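# Place the tray level inside the jewelry box

## Task

Put the tray into the jewelry box with its top facing up, lying flat across the dividers and not held there by the robot; do not move the bangle; at the end open the gripper and pull the arm away.

## Robot and tools

Robot: two 6-joint arms, left_arm and right_arm, each ending in a two-finger parallel gripper. Root link positions in the scene frame: left_arm (-0.030, +0.232, 0) m, unrotated; right_arm (-0.049, -0.239, 0) m, quat_wxyz (+0.997, 0, 0, +0.077), a small yaw. Scene frame: origin on the table top midway between the arms, +x away from the robot over the table, +z up, left_arm on the +y side. The arm names are labels, not sides of any picture.

Gripper: fingers extend along the gripper's +z axis and close along its y axis. end_effector_position is the point between the finger pads, about 1 cm short of the tips; the printed value can be off, more so when the arm is stretched out. A wrist camera on a mount sits near the gripper body and can bump things.

Joint order for every row and every per-joint list: waist, shoulder, elbow, wrist pitch, wrist yaw, wrist roll. Stated ranges (rad): waist -2.618 to 3.054, shoulder 0.000 to 3.142, elbow 0.000 to 3.142, wrist pitch -1.571 to 1.571, wrist yaw -1.571 to 1.571, wrist roll -2.094 to 2.094. True ends can differ by up to 0.036 rad.

A row is always 14 numbers in [-1, 1], one list covering both arms: left_arm's 6 joint values then its opening, then right_arm's 6 joint values then its opening. Joint values are scaled offsets, not poses: 1.0 equals 1.202 rad (waist), 1.258 (shoulder), 1.238 (elbow), 2.073 (wrist pitch), 2.022 (wrist yaw and wrist roll). Opening is absolute: +1 fully open, -1 closed; between those, the fingers go to where grip_measured would read that number.

execute_actions(actions): a list of up to 15 actions, run in order. Each action is a table of up to 15 rows, one row per control step of 1/30 s; a shorter table repeats its final row to fill the 15 steps. Every row's joint offsets are measured from the joint angles at the start of that action (not from the preceding row); for a call's first action, from the last angles reported in this scene. An empty list just returns state and images. If an action would push a joint more than 0.036 rad beyond its range (judged from its starting angles), that action is rejected for both arms; a malformed action, or a first action failing this test, rejects the entire call. A joint driven to its real end stops there and the result may say "joint sent to its limit" (its absence proves nothing).

move(target, speed, blocking): target is one 14-number row as above; its offsets count from the "Joint positions" of the latest result that shows them, not from wherever the arm is when the move begins. All joints of both arms advance along synchronized paths, so hands trace curves; nothing is avoided, including the other arm. speed (rad/s, 0.01 to 2, default 0.5) caps the joint with the largest travel; paths last 0.5 to 10 s. Faster moves hit harder, and aiming past a contact presses harder. Finger openings are sent immediately. With blocking=false the result comes after 0.5 s while motion continues; before sending more actions or moves, call wait or stop. The "move:" line gives the ending (done, off_target, moving, held, fault), limits=held or limits=none, and each arm's joint farthest from target.

wait(seconds): 0 to 10; arms hold their last command; returns early if a running move ends. stop(): brakes a running move (needs room; fingers continue). zoom_image(camera, region): camera is one of cam_head_left, cam_head_right, cam_high, cam_low, cam_left_wrist, cam_right_wrist (all 504x504); region [x0, y0, x1, y1] in pixels from the top-left, at most 504 by 504. read_manual(section): only "licences"; moves nothing. finished_scene(scene): ends the current scene by its number, irreversibly; the result reports success. Replying without a tool call also ends things.

Results: the state line gives each gripper's position (m) and quat_wxyz in the scene frame. Joint positions and Joint velocities list each arm's joints (rad, rad/s) plus the pad gap (m; 0.094 when fully open). grip_measured is the opening on the command scale (each gripper may read about 1 mm off). Joint targets shows what joints are currently driven toward. Action calls also list joint readings at some steps; HELD with an arm label marks steps where that arm was held back; "joint command not followed" means a clearance check altered targets. FAULT lines mark arm stops; MOTOR HOT warns from 75 °C, 90 °C stops that arm 10 s, 100 °C makes it go limp and fall.

Motion limits: per step a joint target may lead its measured angle by at most 0.202 (waist), 0.258 (shoulder), 0.238 (elbow), 0.573 (wrist pitch), 0.522 (wrist yaw, roll) rad, and targets that would move the hand over 70 mm are scaled back, so big offsets take several actions; finish leftover motion with a new command. Arms may sag under zero offsets: in a reply's first call send offsets back to the desired angles, then zeros.

Gripping: command about 0.03 below grip_measured to hold firmly, less for a light hold; pad force about 50 to 62 N, weaker on parts under 2 mm. The robot keeps its last command while you think. Brief external tugs or pushes can occur.

Avoid: arms touching or pressing each other, knocking anything off the table, drops, slams, hard hits, heavy pushing, and disturbing the bangle. The tray must stay level and upright on the dividers unaided; release and back away before finishing.

Each tool is called after "Request:" as name(argument=value, ...), one argument or row to a line, values as JSON.

## Session

Request:
execute_actions(
  actions=[],
)

Scene clock: 0.00 s.
left_arm: end_effector_position=(+0.2098, +0.0723, +0.1502) grip_measured=+1.000 end_effector_quat_wxyz=(+0.389, -0.459, +0.602, -0.525) | right_arm: end_effector_position=(+0.3658, -0.0908, +0.2071) grip_measured=+1.000 end_effector_quat_wxyz=(+0.212, +0.096, +0.901, +0.366)
Joint names: [waist, shoulder, elbow, wrist pitch, wrist yaw, wrist roll]
Joint positions: left_arm=[-1.014  0.829  0.078  0.556 -0.723 -1.715  0.094] | right_arm=[-0.045  1.647  1.386 -0.632 -0.602  0.538  0.094]
Joint velocities: left_arm=[ 0.022 -0.022 -0.012 -0.007 -0.066  0.051  0.   ] | right_arm=[-0.007  0.007 -0.002  0.007  0.081 -0.007  0.   ]
Joint targets: left_arm=[-1.014 0.824 0.089 0.556 -0.727 -1.706] | right_arm=[-0.045 1.636 1.397 -0.625 -0.609 0.531]
camera_calibration (this result's frames):
cam_left_wrist: T_world_to_cam=[[0.122148, 0.00610092, 0.992493, -0.186224], [-0.83388, -0.541681, 0.105957, 0.217129], [0.538261, -0.840562, -0.0610777, 0.0796788], [0, 0, 0, 1]] pos_world=[0.160918, 0.185726, 0.166687]
cam_right_wrist: T_world_to_cam=[[0.0542968, -0.693541, -0.718368, 0.0675814], [-0.998513, -0.0342775, -0.0423784, 0.414034], [0.00476725, 0.719601, -0.694371, 0.304363], [0, 0, 0, 1]] pos_world=[0.408298, -0.157958, 0.277435]

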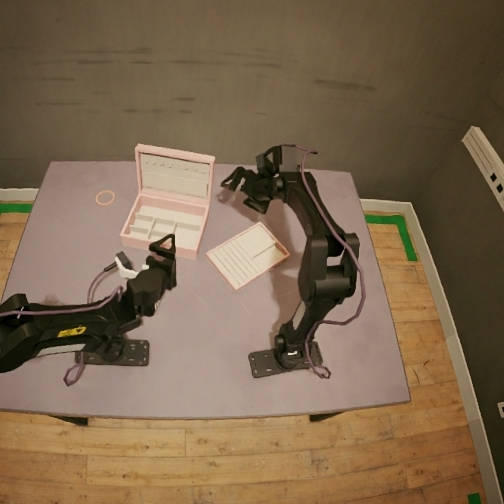

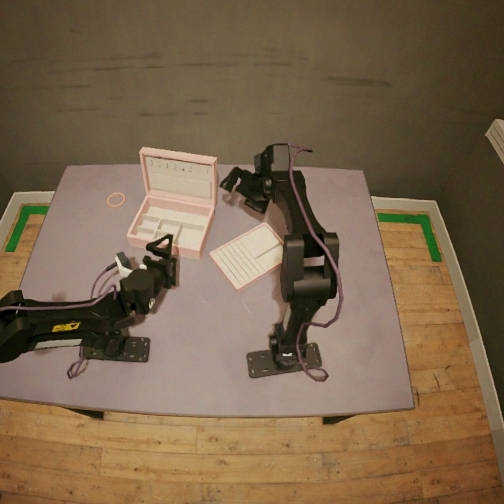

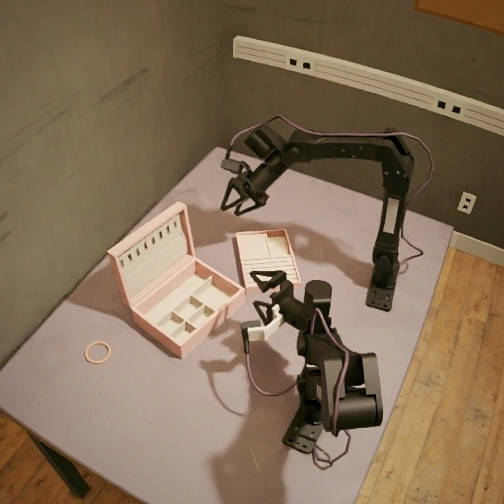

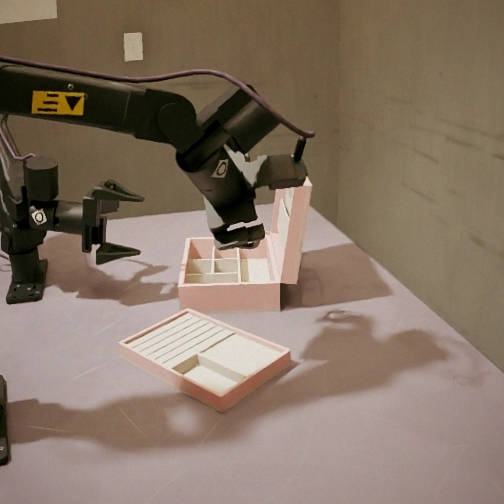

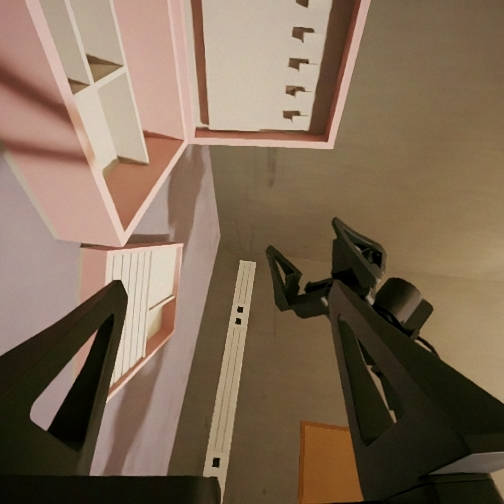

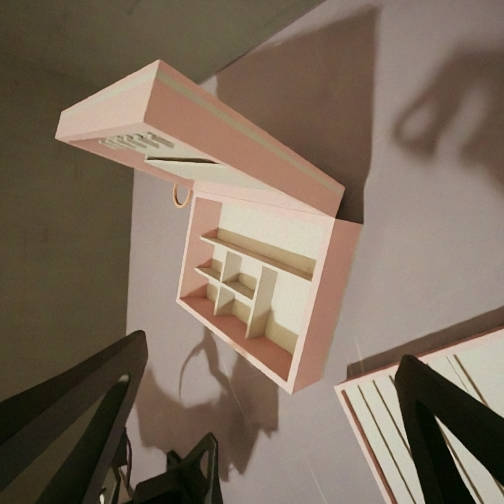

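Request:
zoom_image(
  camera="cam_head_left",
  region=[110,140,310,300],
)

Request:
zoom_image(
  camera="cam_high",
  region=[100,190,320,370],
)

Region (110, 140, 310, 300) of cam_head_left's 504x504 image, scaled by 2.520, with more detail than that image has; it fills the top 403 rows of this view, and the rest is white.

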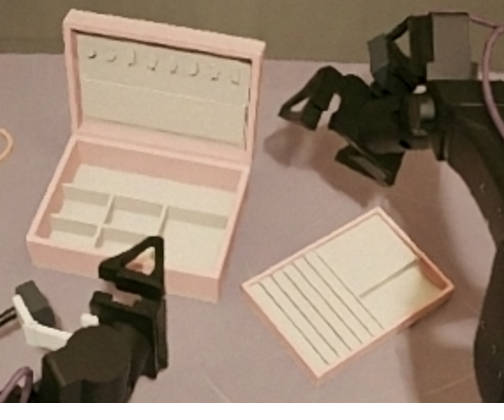

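Region (100, 190, 320, 370) of cam_high's 504x504 image, scaled by 2.291, with more detail than that image has; it fills the top 412 rows of this view, and the rest is white.

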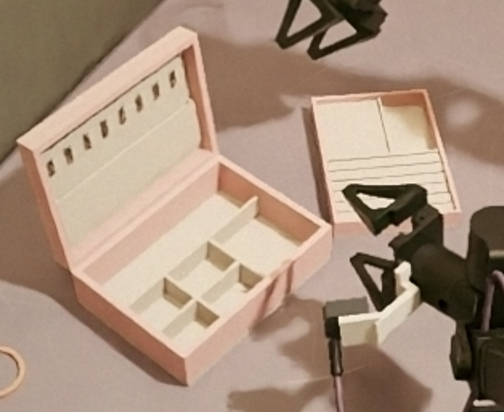

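Request:
move(
  target=[0,0,0,0,0,0,1,-0.9,-0.6,-0.2,0,0,0,1],
  speed=1,
)

Request:
move(
  target=[0.09,0.4,1,-0.75,0.358,0.87,0,0,-0.3,-0.2,0,0,0,1],
  speed=1.1,
)

Scene clock: 2.37 s.
left_arm: end_effector_position=(+0.2098, +0.0723, +0.1502) grip_measured=+1.000 end_effector_quat_wxyz=(+0.389, -0.460, +0.601, -0.525) | right_arm: end_effector_position=(+0.1956, -0.4126, +0.3620) grip_measured=+1.000 end_effector_quat_wxyz=(+0.572, +0.421, +0.692, +0.126)
Joint names: [waist, shoulder, elbow, wrist pitch, wrist yaw, wrist roll]
Joint positions: left_arm=[-1.014  0.829  0.078  0.556 -0.723 -1.718  0.094] | right_arm=[-1.115  0.909  1.154 -0.633 -0.595  0.538  0.094]
Joint velocities: left_arm=[ 0.002  0.007  0.007 -0.037 -0.037  0.007  0.   ] | right_arm=[ 0.007  0.007 -0.012 -0.051  0.007  0.066  0.   ]
Joint targets: left_arm=[-1.014 0.829 0.078 0.556 -0.723 -1.715] | right_arm=[-1.127 0.893 1.138 -0.632 -0.602 0.538]
move: done; limits=none; left_arm: farthest joint: the wrist roll, 0.003 radians from its target (0.000 radians at the start); right_arm: farthest joint: the shoulder, 0.017 radians from its target (0.755 radians at the start)
camera_calibration (this result's frames):
cam_left_wrist: T_world_to_cam=[[0.122871, 0.00866782, 0.992385, -0.186545], [-0.83359, -0.541734, 0.107942, 0.216774], [0.538544, -0.840505, -0.0593381, 0.0793541], [0, 0, 0, 1]] pos_world=[0.160886, 0.185748, 0.166435]
cam_right_wrist: T_world_to_cam=[[-0.387168, -0.666698, -0.636878, 0.0329003], [-0.422672, 0.742233, -0.520037, 0.620303], [0.81942, 0.0678491, -0.569164, 0.170719], [0, 0, 0, 1]] pos_world=[0.135032, -0.450058, 0.440701]

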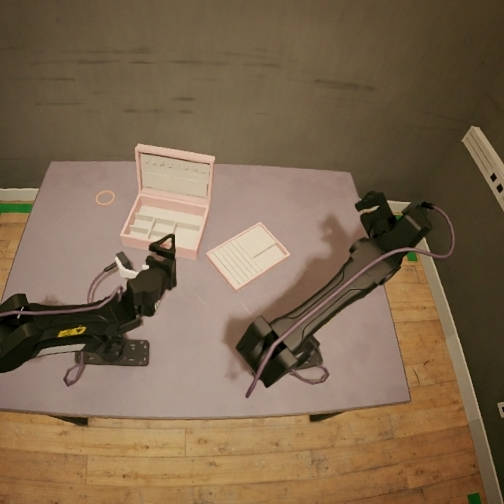

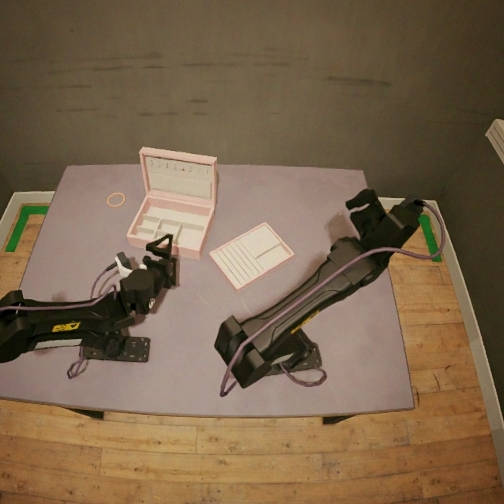

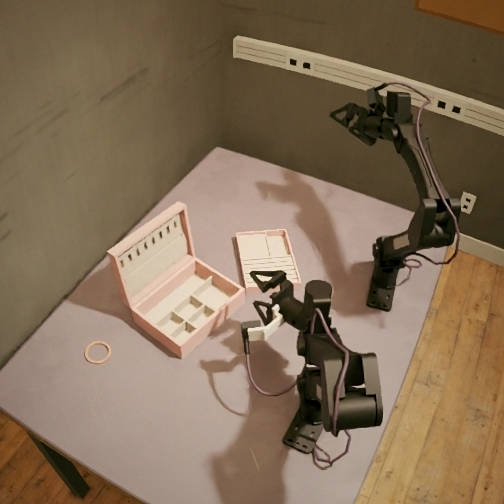

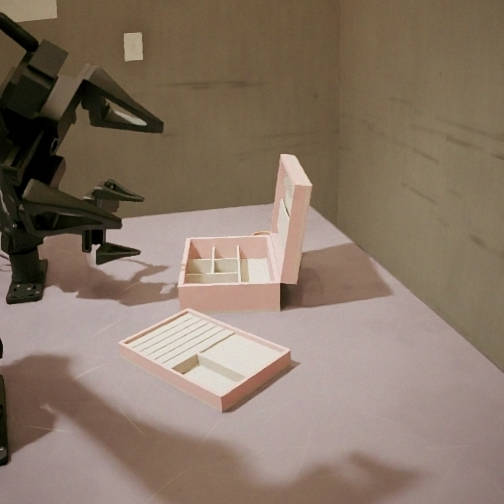

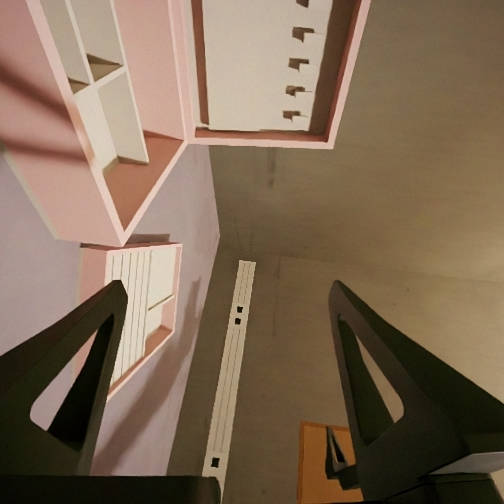

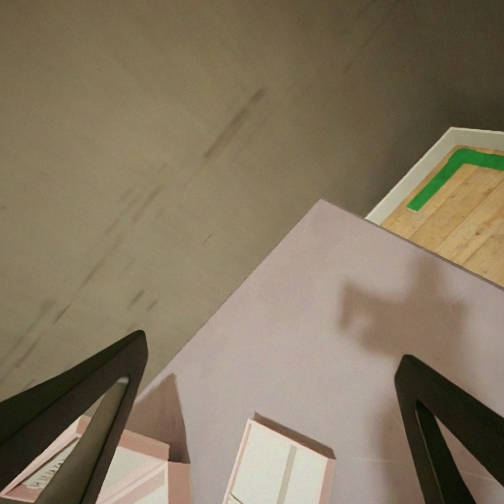

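Scene clock: 4.93 s.
left_arm: end_effector_position=(+0.1734, -0.0283, +0.2124) grip_measured=+0.002 end_effector_quat_wxyz=(+0.244, +0.440, +0.857, -0.108) | right_arm: end_effector_position=(+0.1560, -0.3558, +0.3447) grip_measured=+1.000 end_effector_quat_wxyz=(+0.616, +0.388, +0.677, +0.106)
Joint names: [waist, shoulder, elbow, wrist pitch, wrist yaw, wrist roll]
Joint positions: left_arm=[-0.918  1.321  1.285 -0.994 -0.013  0.034  0.047] | right_arm=[-1.115  0.557  0.924 -0.633 -0.595  0.538  0.094]
Joint velocities: left_arm=[ 0.007  0.012 -0.002 -0.051 -0.007  0.022  0.001] | right_arm=[-0.007 -0.012 -0.022 -0.007 -0.007 -0.037  0.   ]
Joint targets: left_arm=[-0.905 1.332 1.316 -0.999 0.000 0.041] | right_arm=[-1.115 0.532 0.907 -0.633 -0.595 0.538]
move: off_target (left_arm, right_arm); limits=none; left_arm: farthest joint: the elbow, 0.031 radians from its target (1.238 radians at the start); right_arm: farthest joint: the shoulder, 0.026 radians from its target (0.378 radians at the start)
camera_calibration (this result's frames):
cam_left_wrist: T_world_to_cam=[[-0.804154, -0.594334, 0.0101563, 0.109301], [-0.583287, 0.792269, 0.179125, 0.104449], [-0.114506, 0.13812, -0.983774, 0.355417], [0, 0, 0, 1]] pos_world=[0.189516, -0.066881, 0.329831]
cam_right_wrist: T_world_to_cam=[[-0.344293, -0.728121, -0.592707, 0.000599606], [-0.382939, 0.685311, -0.61944, 0.560238], [0.857216, 0.0137018, -0.514774, 0.145562], [0, 0, 0, 1]] pos_world=[0.0899657, -0.385495, 0.422321]

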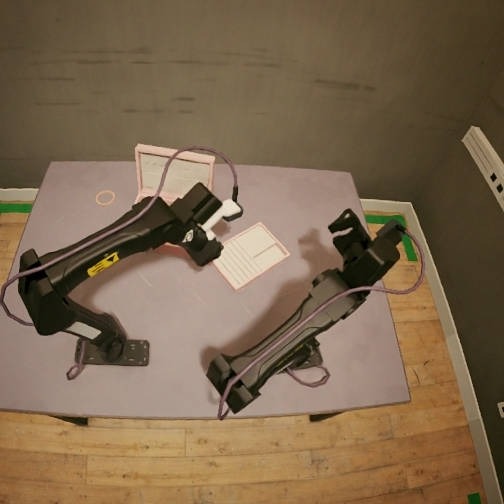

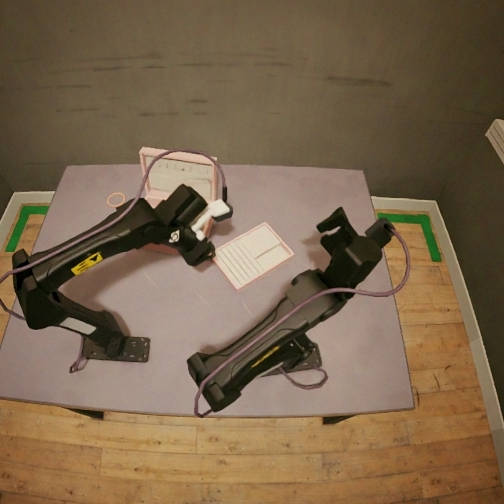

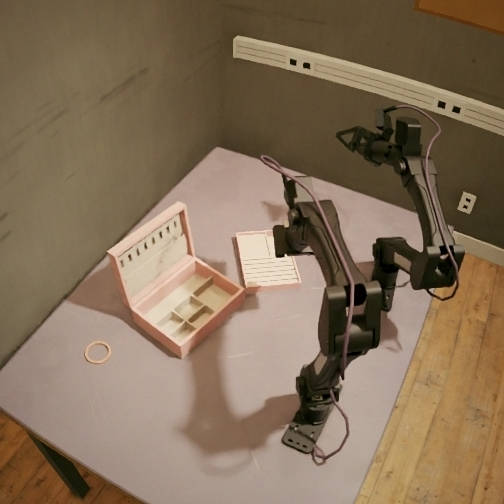

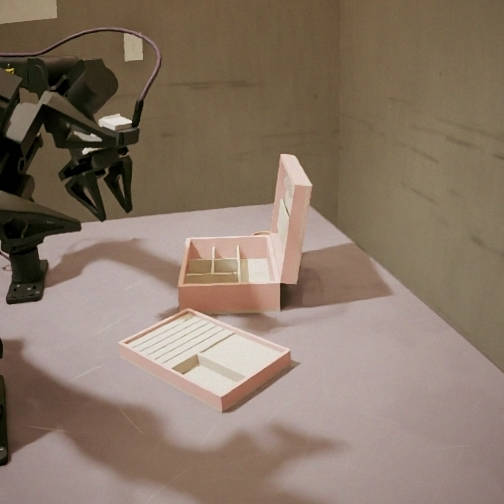

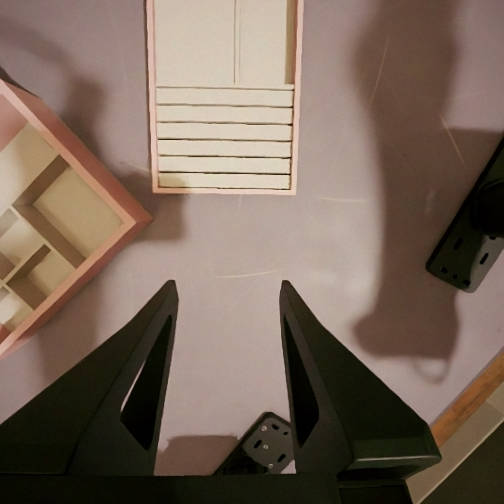

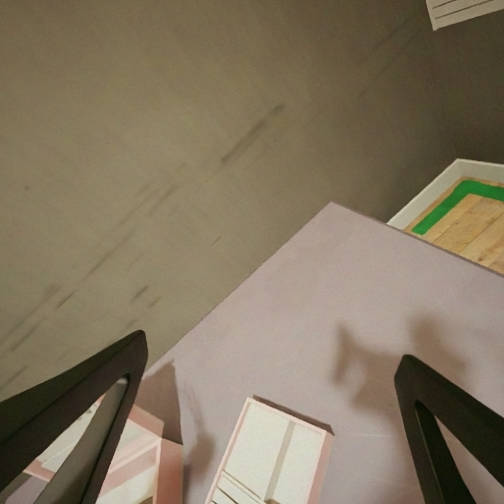

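Request:
move(
  target=[0,0,0,0,0,0,0,-0.5,0,0,0,0,0,1],
  speed=1.2,
)

Request:
move(
  target=[0.012,0.925,0.937,-0.194,0,0,-0.3,0,0,0,0,0,0,1],
  speed=0.7,
)

Scene clock: 6.13 s.
left_arm: end_effector_position=(+0.1733, -0.0284, +0.2124) grip_measured=+0.002 end_effector_quat_wxyz=(+0.244, +0.440, +0.857, -0.109) | right_arm: end_effector_position=(+0.0561, -0.4501, +0.3446) grip_measured=+1.000 end_effector_quat_wxyz=(+0.620, +0.568, +0.535, -0.078)
Joint names: [waist, shoulder, elbow, wrist pitch, wrist yaw, wrist roll]
Joint positions: left_arm=[-0.918  1.321  1.285 -0.994 -0.013  0.035  0.047] | right_arm=[-1.703  0.557  0.924 -0.633 -0.593  0.538  0.094]
Joint velocities: left_arm=[-0.012  0.002  0.002 -0.037  0.007 -0.007 -0.   ] | right_arm=[-0.007 -0.002 -0.012 -0.022  0.007 -0.037  0.   ]
Joint targets: left_arm=[-0.918 1.321 1.285 -0.993 -0.013 0.034] | right_arm=[-1.716 0.557 0.924 -0.633 -0.595 0.538]
move: done; limits=none; left_arm: farthest joint: the wrist roll, 0.001 radians from its target (0.001 radians at the start); right_arm: farthest joint: the waist, 0.013 radians from its target (0.601 radians at the start)
camera_calibration (this result's frames):
cam_left_wrist: T_world_to_cam=[[-0.804464, -0.593912, 0.010287, 0.109271], [-0.582853, 0.792588, 0.179127, 0.104384], [-0.114539, 0.138106, -0.983772, 0.355421], [0, 0, 0, 1]] pos_world=[0.189455, -0.0669222, 0.329831]
cam_right_wrist: T_world_to_cam=[[-0.691937, -0.412922, -0.592215, 0.0587412], [0.0632799, 0.782445, -0.619496, 0.605253], [0.719179, -0.466127, -0.515274, 0.0243789], [0, 0, 0, 1]] pos_world=[-0.0151879, -0.437958, 0.422301]

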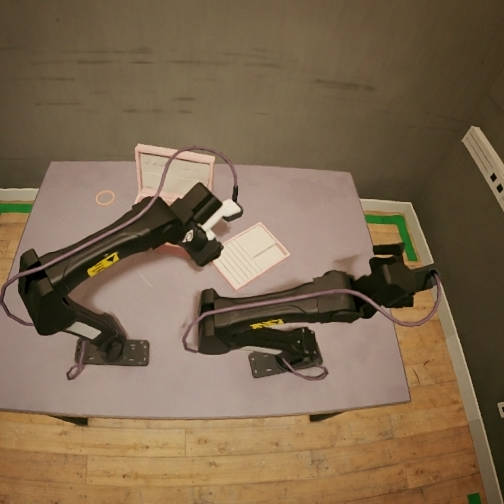

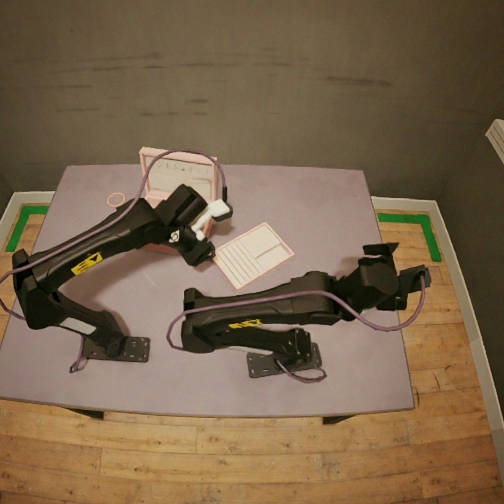

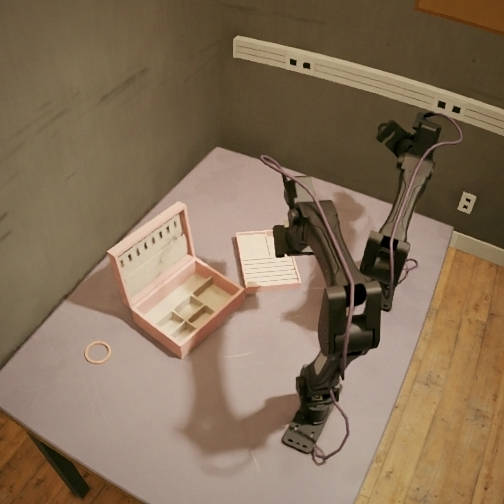

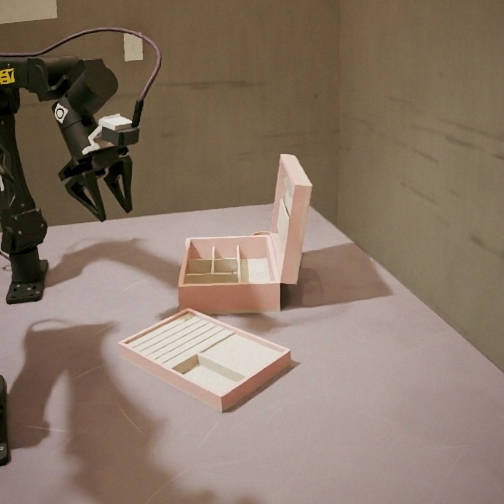

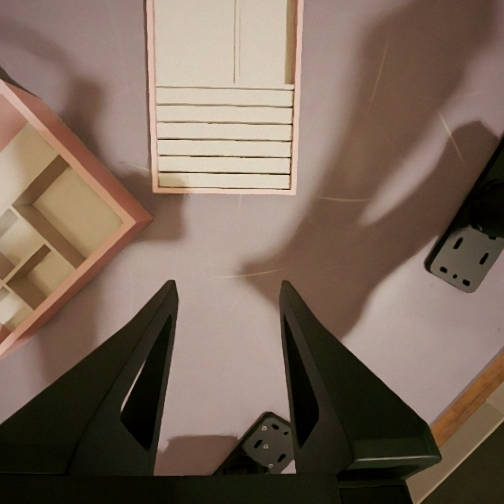

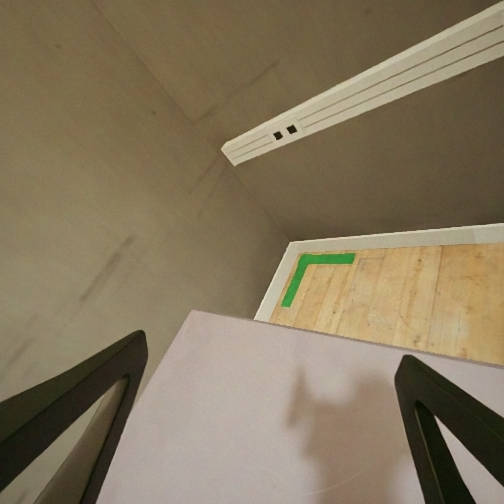

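Scene clock: 8.47 s.
left_arm: end_effector_position=(+0.2800, -0.1679, +0.0691) grip_measured=-0.298 end_effector_quat_wxyz=(+0.048, +0.458, +0.888, -0.016) | right_arm: end_effector_position=(+0.0561, -0.4501, +0.3446) grip_measured=+1.000 end_effector_quat_wxyz=(+0.620, +0.568, +0.535, -0.078)
Joint names: [waist, shoulder, elbow, wrist pitch, wrist yaw, wrist roll]
Joint positions: left_arm=[-0.918  2.498  2.415 -1.386 -0.013  0.035  0.033] | right_arm=[-1.703  0.557  0.924 -0.633 -0.593  0.538  0.094]
Joint velocities: left_arm=[ 0.022 -0.012 -0.012  0.022 -0.037  0.007 -0.001] | right_arm=[ 0.002 -0.002 -0.007 -0.007 -0.007  0.022  0.   ]
Joint targets: left_arm=[-0.904 2.485 2.445 -1.396 -0.013 0.035] | right_arm=[-1.703 0.557 0.924 -0.633 -0.593 0.538]
move: off_target (left_arm); limits=none; left_arm: farthest joint: the elbow, 0.030 radians from its target (1.160 radians at the start); right_arm: farthest joint: the waist, 0.000 radians from its target (0.000 radians at the start)
camera_calibration (this result's frames):
cam_left_wrist: T_world_to_cam=[[-0.800828, -0.598668, 0.0164958, 0.111463], [-0.479651, 0.657628, 0.580913, 0.223439], [-0.358622, 0.457299, -0.813798, 0.356062], [0, 0, 0, 1]] pos_world=[0.324127, -0.243037, 0.158126]
cam_right_wrist: T_world_to_cam=[[-0.691937, -0.412922, -0.592215, 0.0587412], [0.0632799, 0.782445, -0.619496, 0.605253], [0.719179, -0.466127, -0.515274, 0.0243789], [0, 0, 0, 1]] pos_world=[-0.0151879, -0.437958, 0.422301]

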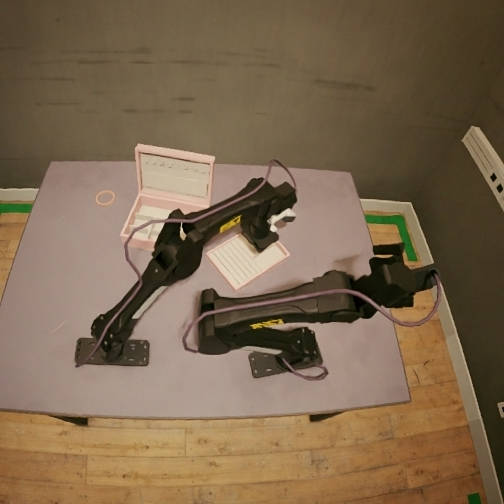

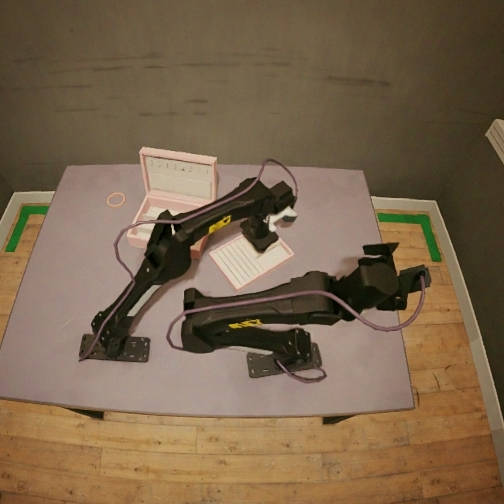

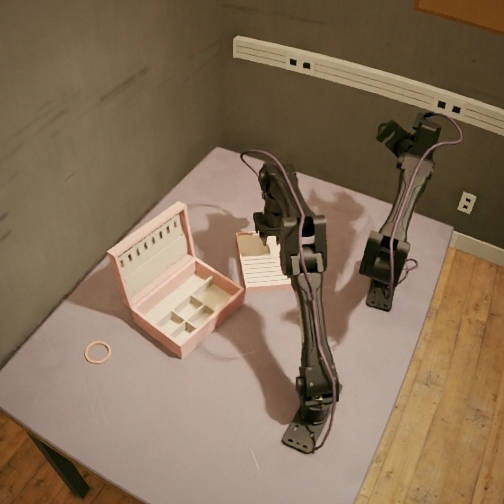

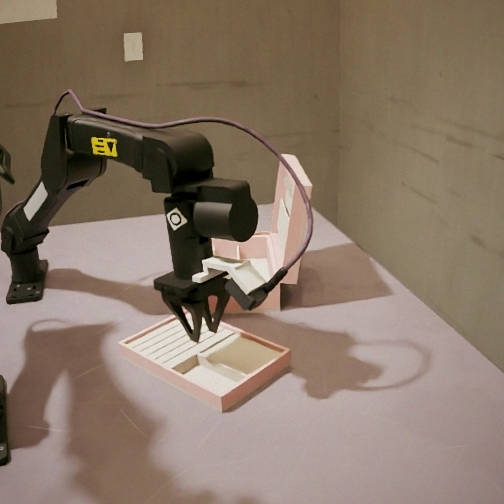

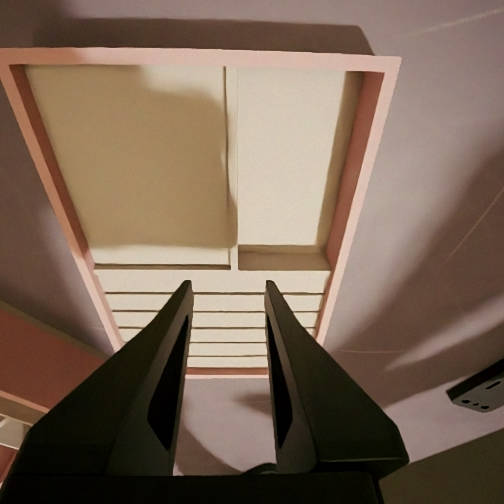

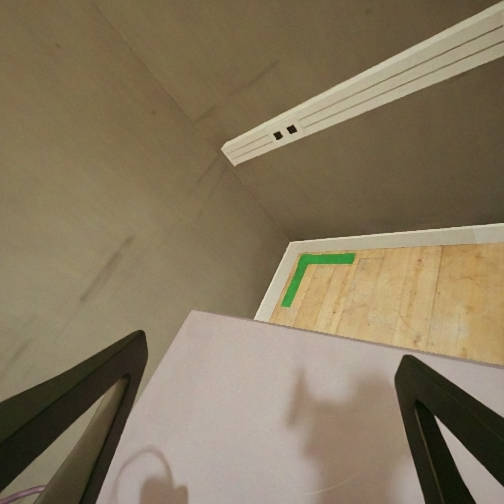

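Request:
move(
  target=[-0.012,0.022,-0.097,0.075,0,0,-0.4,0,0,0,0,0,0,1],
  speed=0.15,
)

Scene clock: 10.07 s.
left_arm: end_effector_position=(+0.2830, -0.1718, +0.0325) grip_measured=-0.398 end_effector_quat_wxyz=(+0.045, +0.458, +0.888, -0.014) | right_arm: end_effector_position=(+0.0561, -0.4501, +0.3446) grip_measured=+1.000 end_effector_quat_wxyz=(+0.620, +0.568, +0.535, -0.078)
Joint names: [waist, shoulder, elbow, wrist pitch, wrist yaw, wrist roll]
Joint positions: left_arm=[-0.918  2.522  2.312 -1.267 -0.013  0.035  0.028] | right_arm=[-1.703  0.557  0.924 -0.633 -0.593  0.538  0.094]
Joint velocities: left_arm=[-0.022 -0.007 -0.007 -0.022 -0.007  0.022  0.001] | right_arm=[-0.007  0.007  0.012 -0.081  0.051 -0.037  0.   ]
Joint targets: left_arm=[-0.932 2.526 2.295 -1.231 -0.013 0.035] | right_arm=[-1.703 0.557 0.924 -0.633 -0.593 0.538]
move: off_target (left_arm); limits=none; left_arm: farthest joint: the wrist pitch, 0.037 radians from its target (0.156 radians at the start); right_arm: farthest joint: the waist, 0.000 radians from its target (0.000 radians at the start)
camera_calibration (this result's frames):
cam_left_wrist: T_world_to_cam=[[-0.800762, -0.598753, 0.0165661, 0.112086], [-0.477352, 0.654622, 0.586178, 0.247423], [-0.36182, 0.461482, -0.810013, 0.330664], [0, 0, 0, 1]] pos_world=[0.327504, -0.247452, 0.120951]
cam_right_wrist: T_world_to_cam=[[-0.691937, -0.412922, -0.592215, 0.0587412], [0.0632799, 0.782445, -0.619496, 0.605253], [0.719179, -0.466127, -0.515274, 0.0243789], [0, 0, 0, 1]] pos_world=[-0.0151879, -0.437958, 0.422301]

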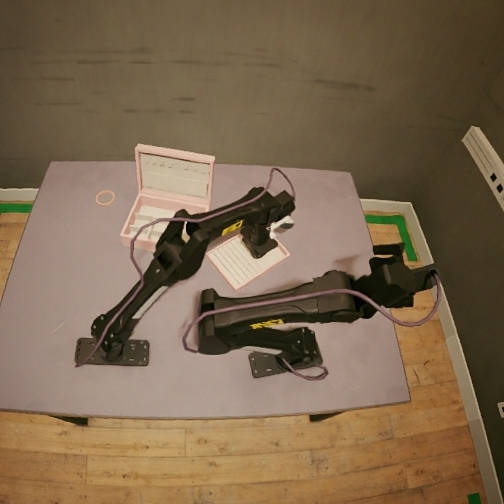

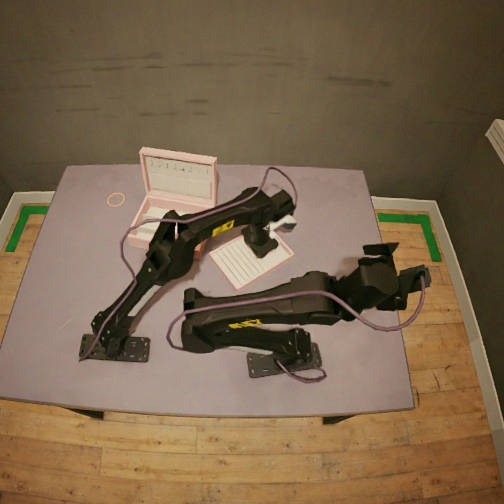

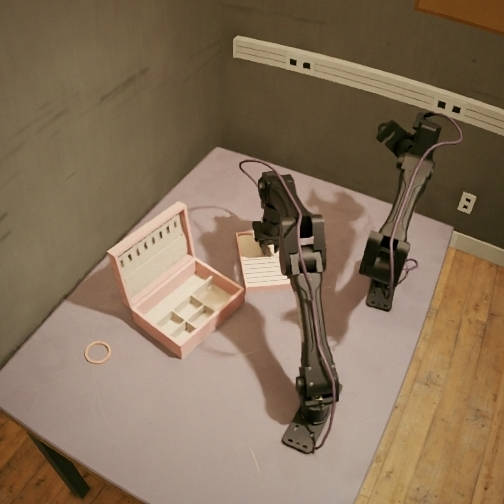

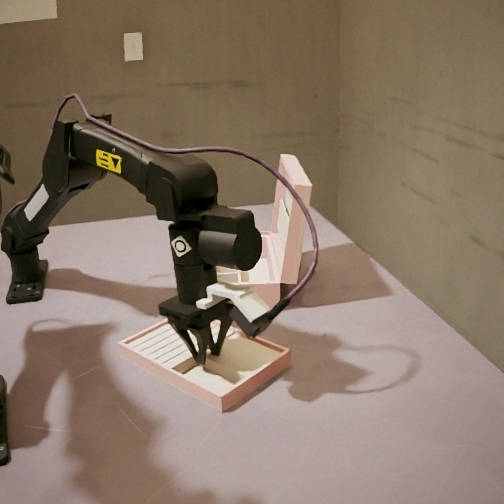

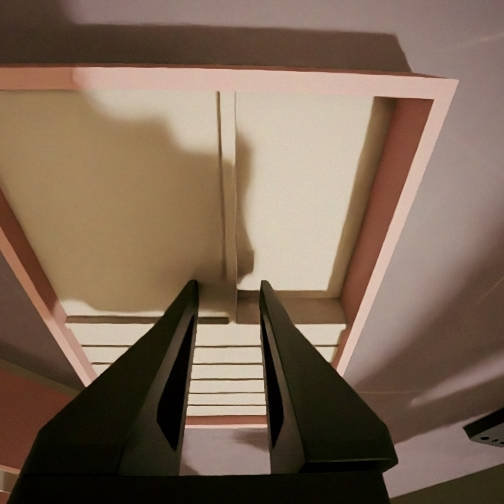

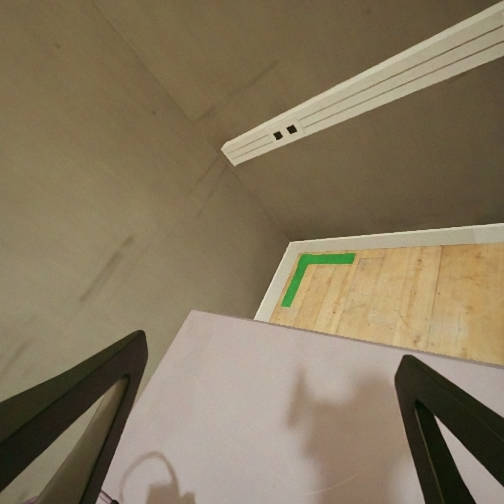

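Request:
move(
  target=[0,0,-0.015,0,0,0,-1,0,0,0,0,0,0,1],
)

Request:
move(
  target=[0,-0.135,0.1,-0.1,0,0,-1,0,0,0,0,0,0,1],
  speed=0.2,
)

Scene clock: 11.27 s.
left_arm: end_effector_position=(+0.2831, -0.1717, +0.0325) grip_measured=-0.981 end_effector_quat_wxyz=(+0.046, +0.458, +0.888, -0.014) | right_arm: end_effector_position=(+0.0561, -0.4501, +0.3446) grip_measured=+1.000 end_effector_quat_wxyz=(+0.620, +0.568, +0.535, -0.078)
Joint names: [waist, shoulder, elbow, wrist pitch, wrist yaw, wrist roll]
Joint positions: left_arm=[-0.918  2.522  2.312 -1.267 -0.013  0.035  0.001] | right_arm=[-1.703  0.557  0.924 -0.633 -0.593  0.538  0.094]
Joint velocities: left_arm=[ 0.012 -0.007 -0.022 -0.037  0.037 -0.022  0.001] | right_arm=[ 0.012  0.002 -0.017  0.007 -0.066 -0.022  0.   ]
Joint targets: left_arm=[-0.918 2.522 2.294 -1.267 -0.013 0.035] | right_arm=[-1.703 0.557 0.924 -0.633 -0.593 0.538]
move: done; limits=none; left_arm: farthest joint: the elbow, 0.019 radians from its target (0.019 radians at the start); right_arm: farthest joint: the waist, 0.000 radians from its target (0.000 radians at the start)
camera_calibration (this result's frames):
cam_left_wrist: T_world_to_cam=[[-0.800729, -0.598818, 0.0158067, 0.112226], [-0.477753, 0.654317, 0.586192, 0.24748], [-0.361365, 0.461829, -0.810018, 0.330597], [0, 0, 0, 1]] pos_world=[0.327564, -0.247407, 0.120945]
cam_right_wrist: T_world_to_cam=[[-0.691937, -0.412922, -0.592215, 0.0587412], [0.0632799, 0.782445, -0.619496, 0.605253], [0.719179, -0.466127, -0.515274, 0.0243789], [0, 0, 0, 1]] pos_world=[-0.0151879, -0.437958, 0.422301]

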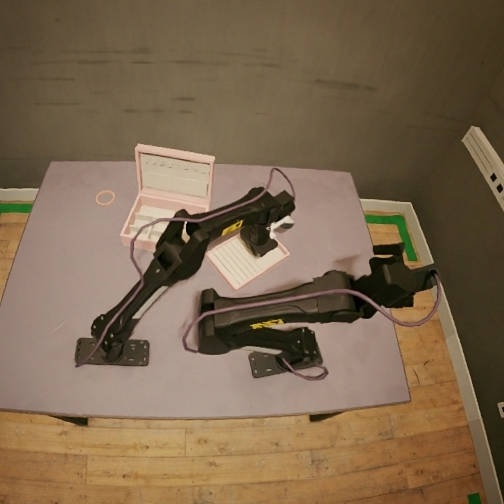

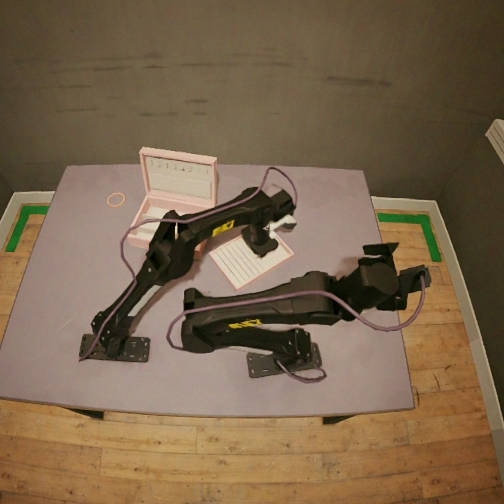

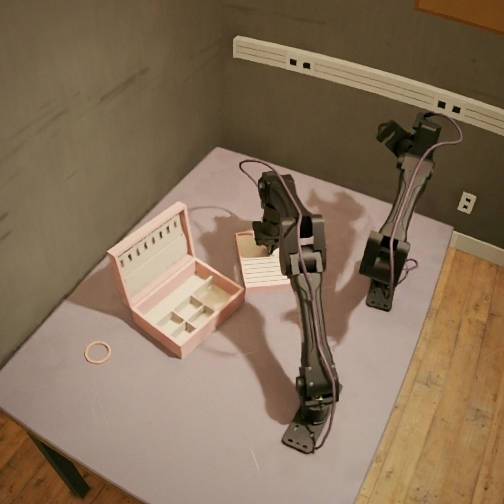

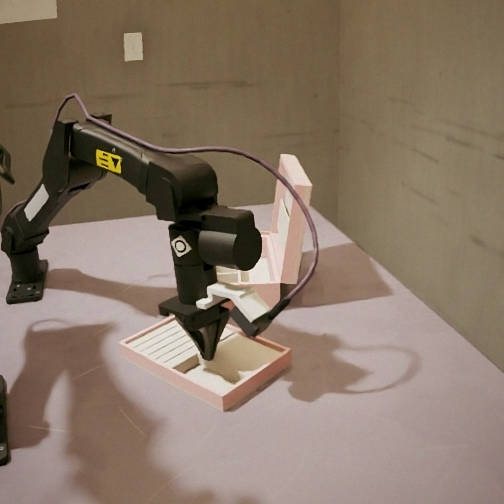

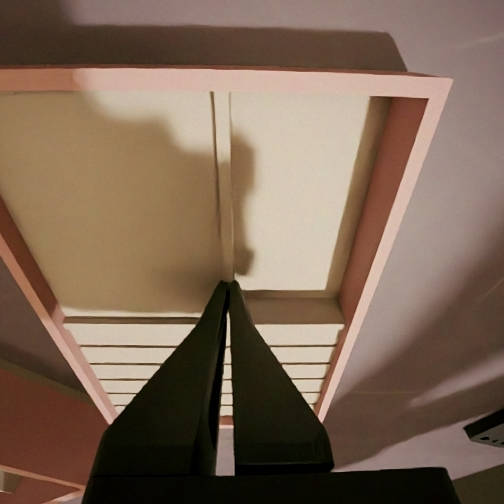

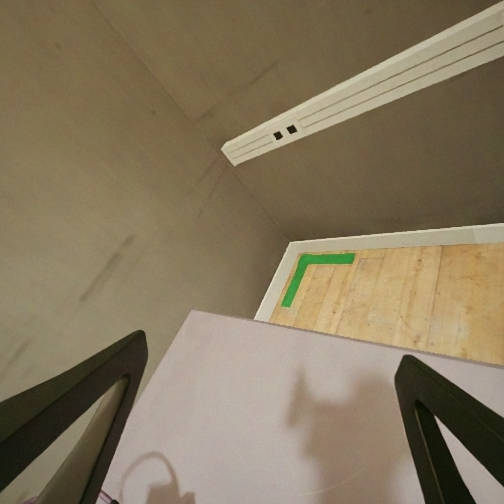

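Scene clock: 12.90 s.
left_arm: end_effector_position=(+0.2683, -0.1523, +0.1125) grip_measured=-0.982 end_effector_quat_wxyz=(+0.053, +0.458, +0.887, -0.018) | right_arm: end_effector_position=(+0.0561, -0.4501, +0.3446) grip_measured=+1.000 end_effector_quat_wxyz=(+0.620, +0.568, +0.535, -0.078)
Joint names: [waist, shoulder, elbow, wrist pitch, wrist yaw, wrist roll]
Joint positions: left_arm=[-0.918  2.396  2.402 -1.467 -0.013  0.035  0.001] | right_arm=[-1.703  0.557  0.924 -0.633 -0.593  0.538  0.094]
Joint velocities: left_arm=[-0.012  0.012 -0.012 -0.022 -0.11  -0.11   0.001] | right_arm=[-0.007 -0.007  0.002 -0.139  0.037 -0.007  0.   ]
Joint targets: left_arm=[-0.918 2.352 2.436 -1.475 -0.013 0.035] | right_arm=[-1.703 0.557 0.924 -0.633 -0.593 0.538]
move: off_target (left_arm); limits=none; left_arm: farthest joint: the shoulder, 0.043 radians from its target (0.169 radians at the start); right_arm: farthest joint: the waist, 0.000 radians from its target (0.000 radians at the start)
camera_calibration (this result's frames):
cam_left_wrist: T_world_to_cam=[[-0.800886, -0.598613, 0.0156288, 0.110793], [-0.483528, 0.661868, 0.572827, 0.184995], [-0.353246, 0.451212, -0.819527, 0.378356], [0, 0, 0, 1]] pos_world=[0.311835, -0.226839, 0.202371]
cam_right_wrist: T_world_to_cam=[[-0.691937, -0.412922, -0.592215, 0.0587412], [0.0632799, 0.782445, -0.619496, 0.605253], [0.719179, -0.466127, -0.515274, 0.0243789], [0, 0, 0, 1]] pos_world=[-0.0151879, -0.437958, 0.422301]

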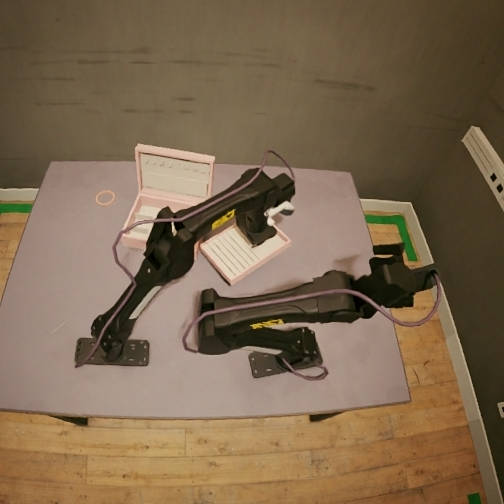

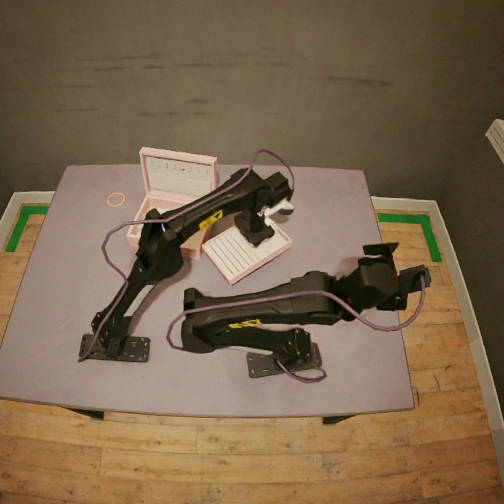

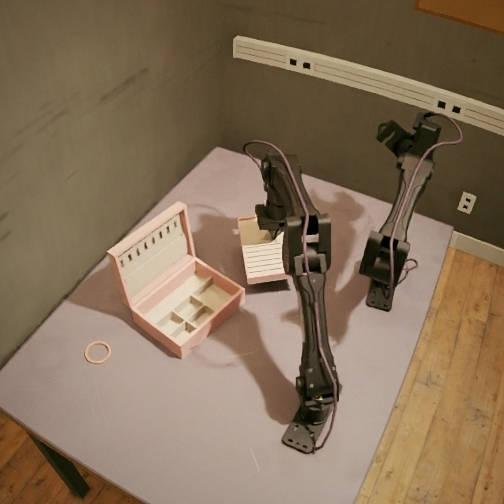

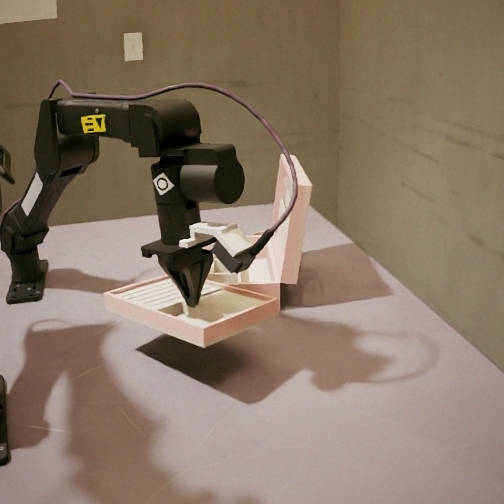

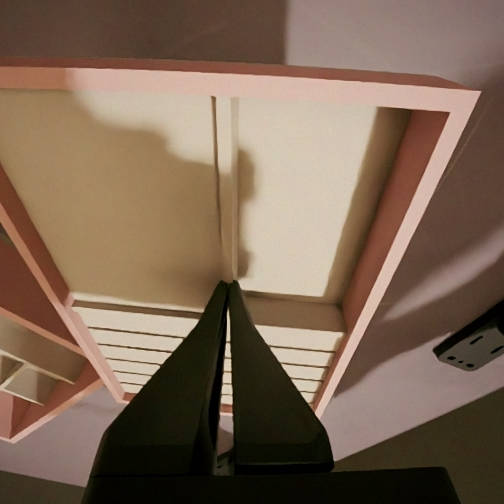

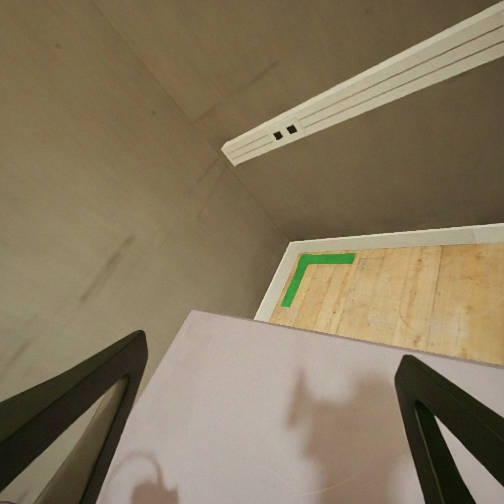

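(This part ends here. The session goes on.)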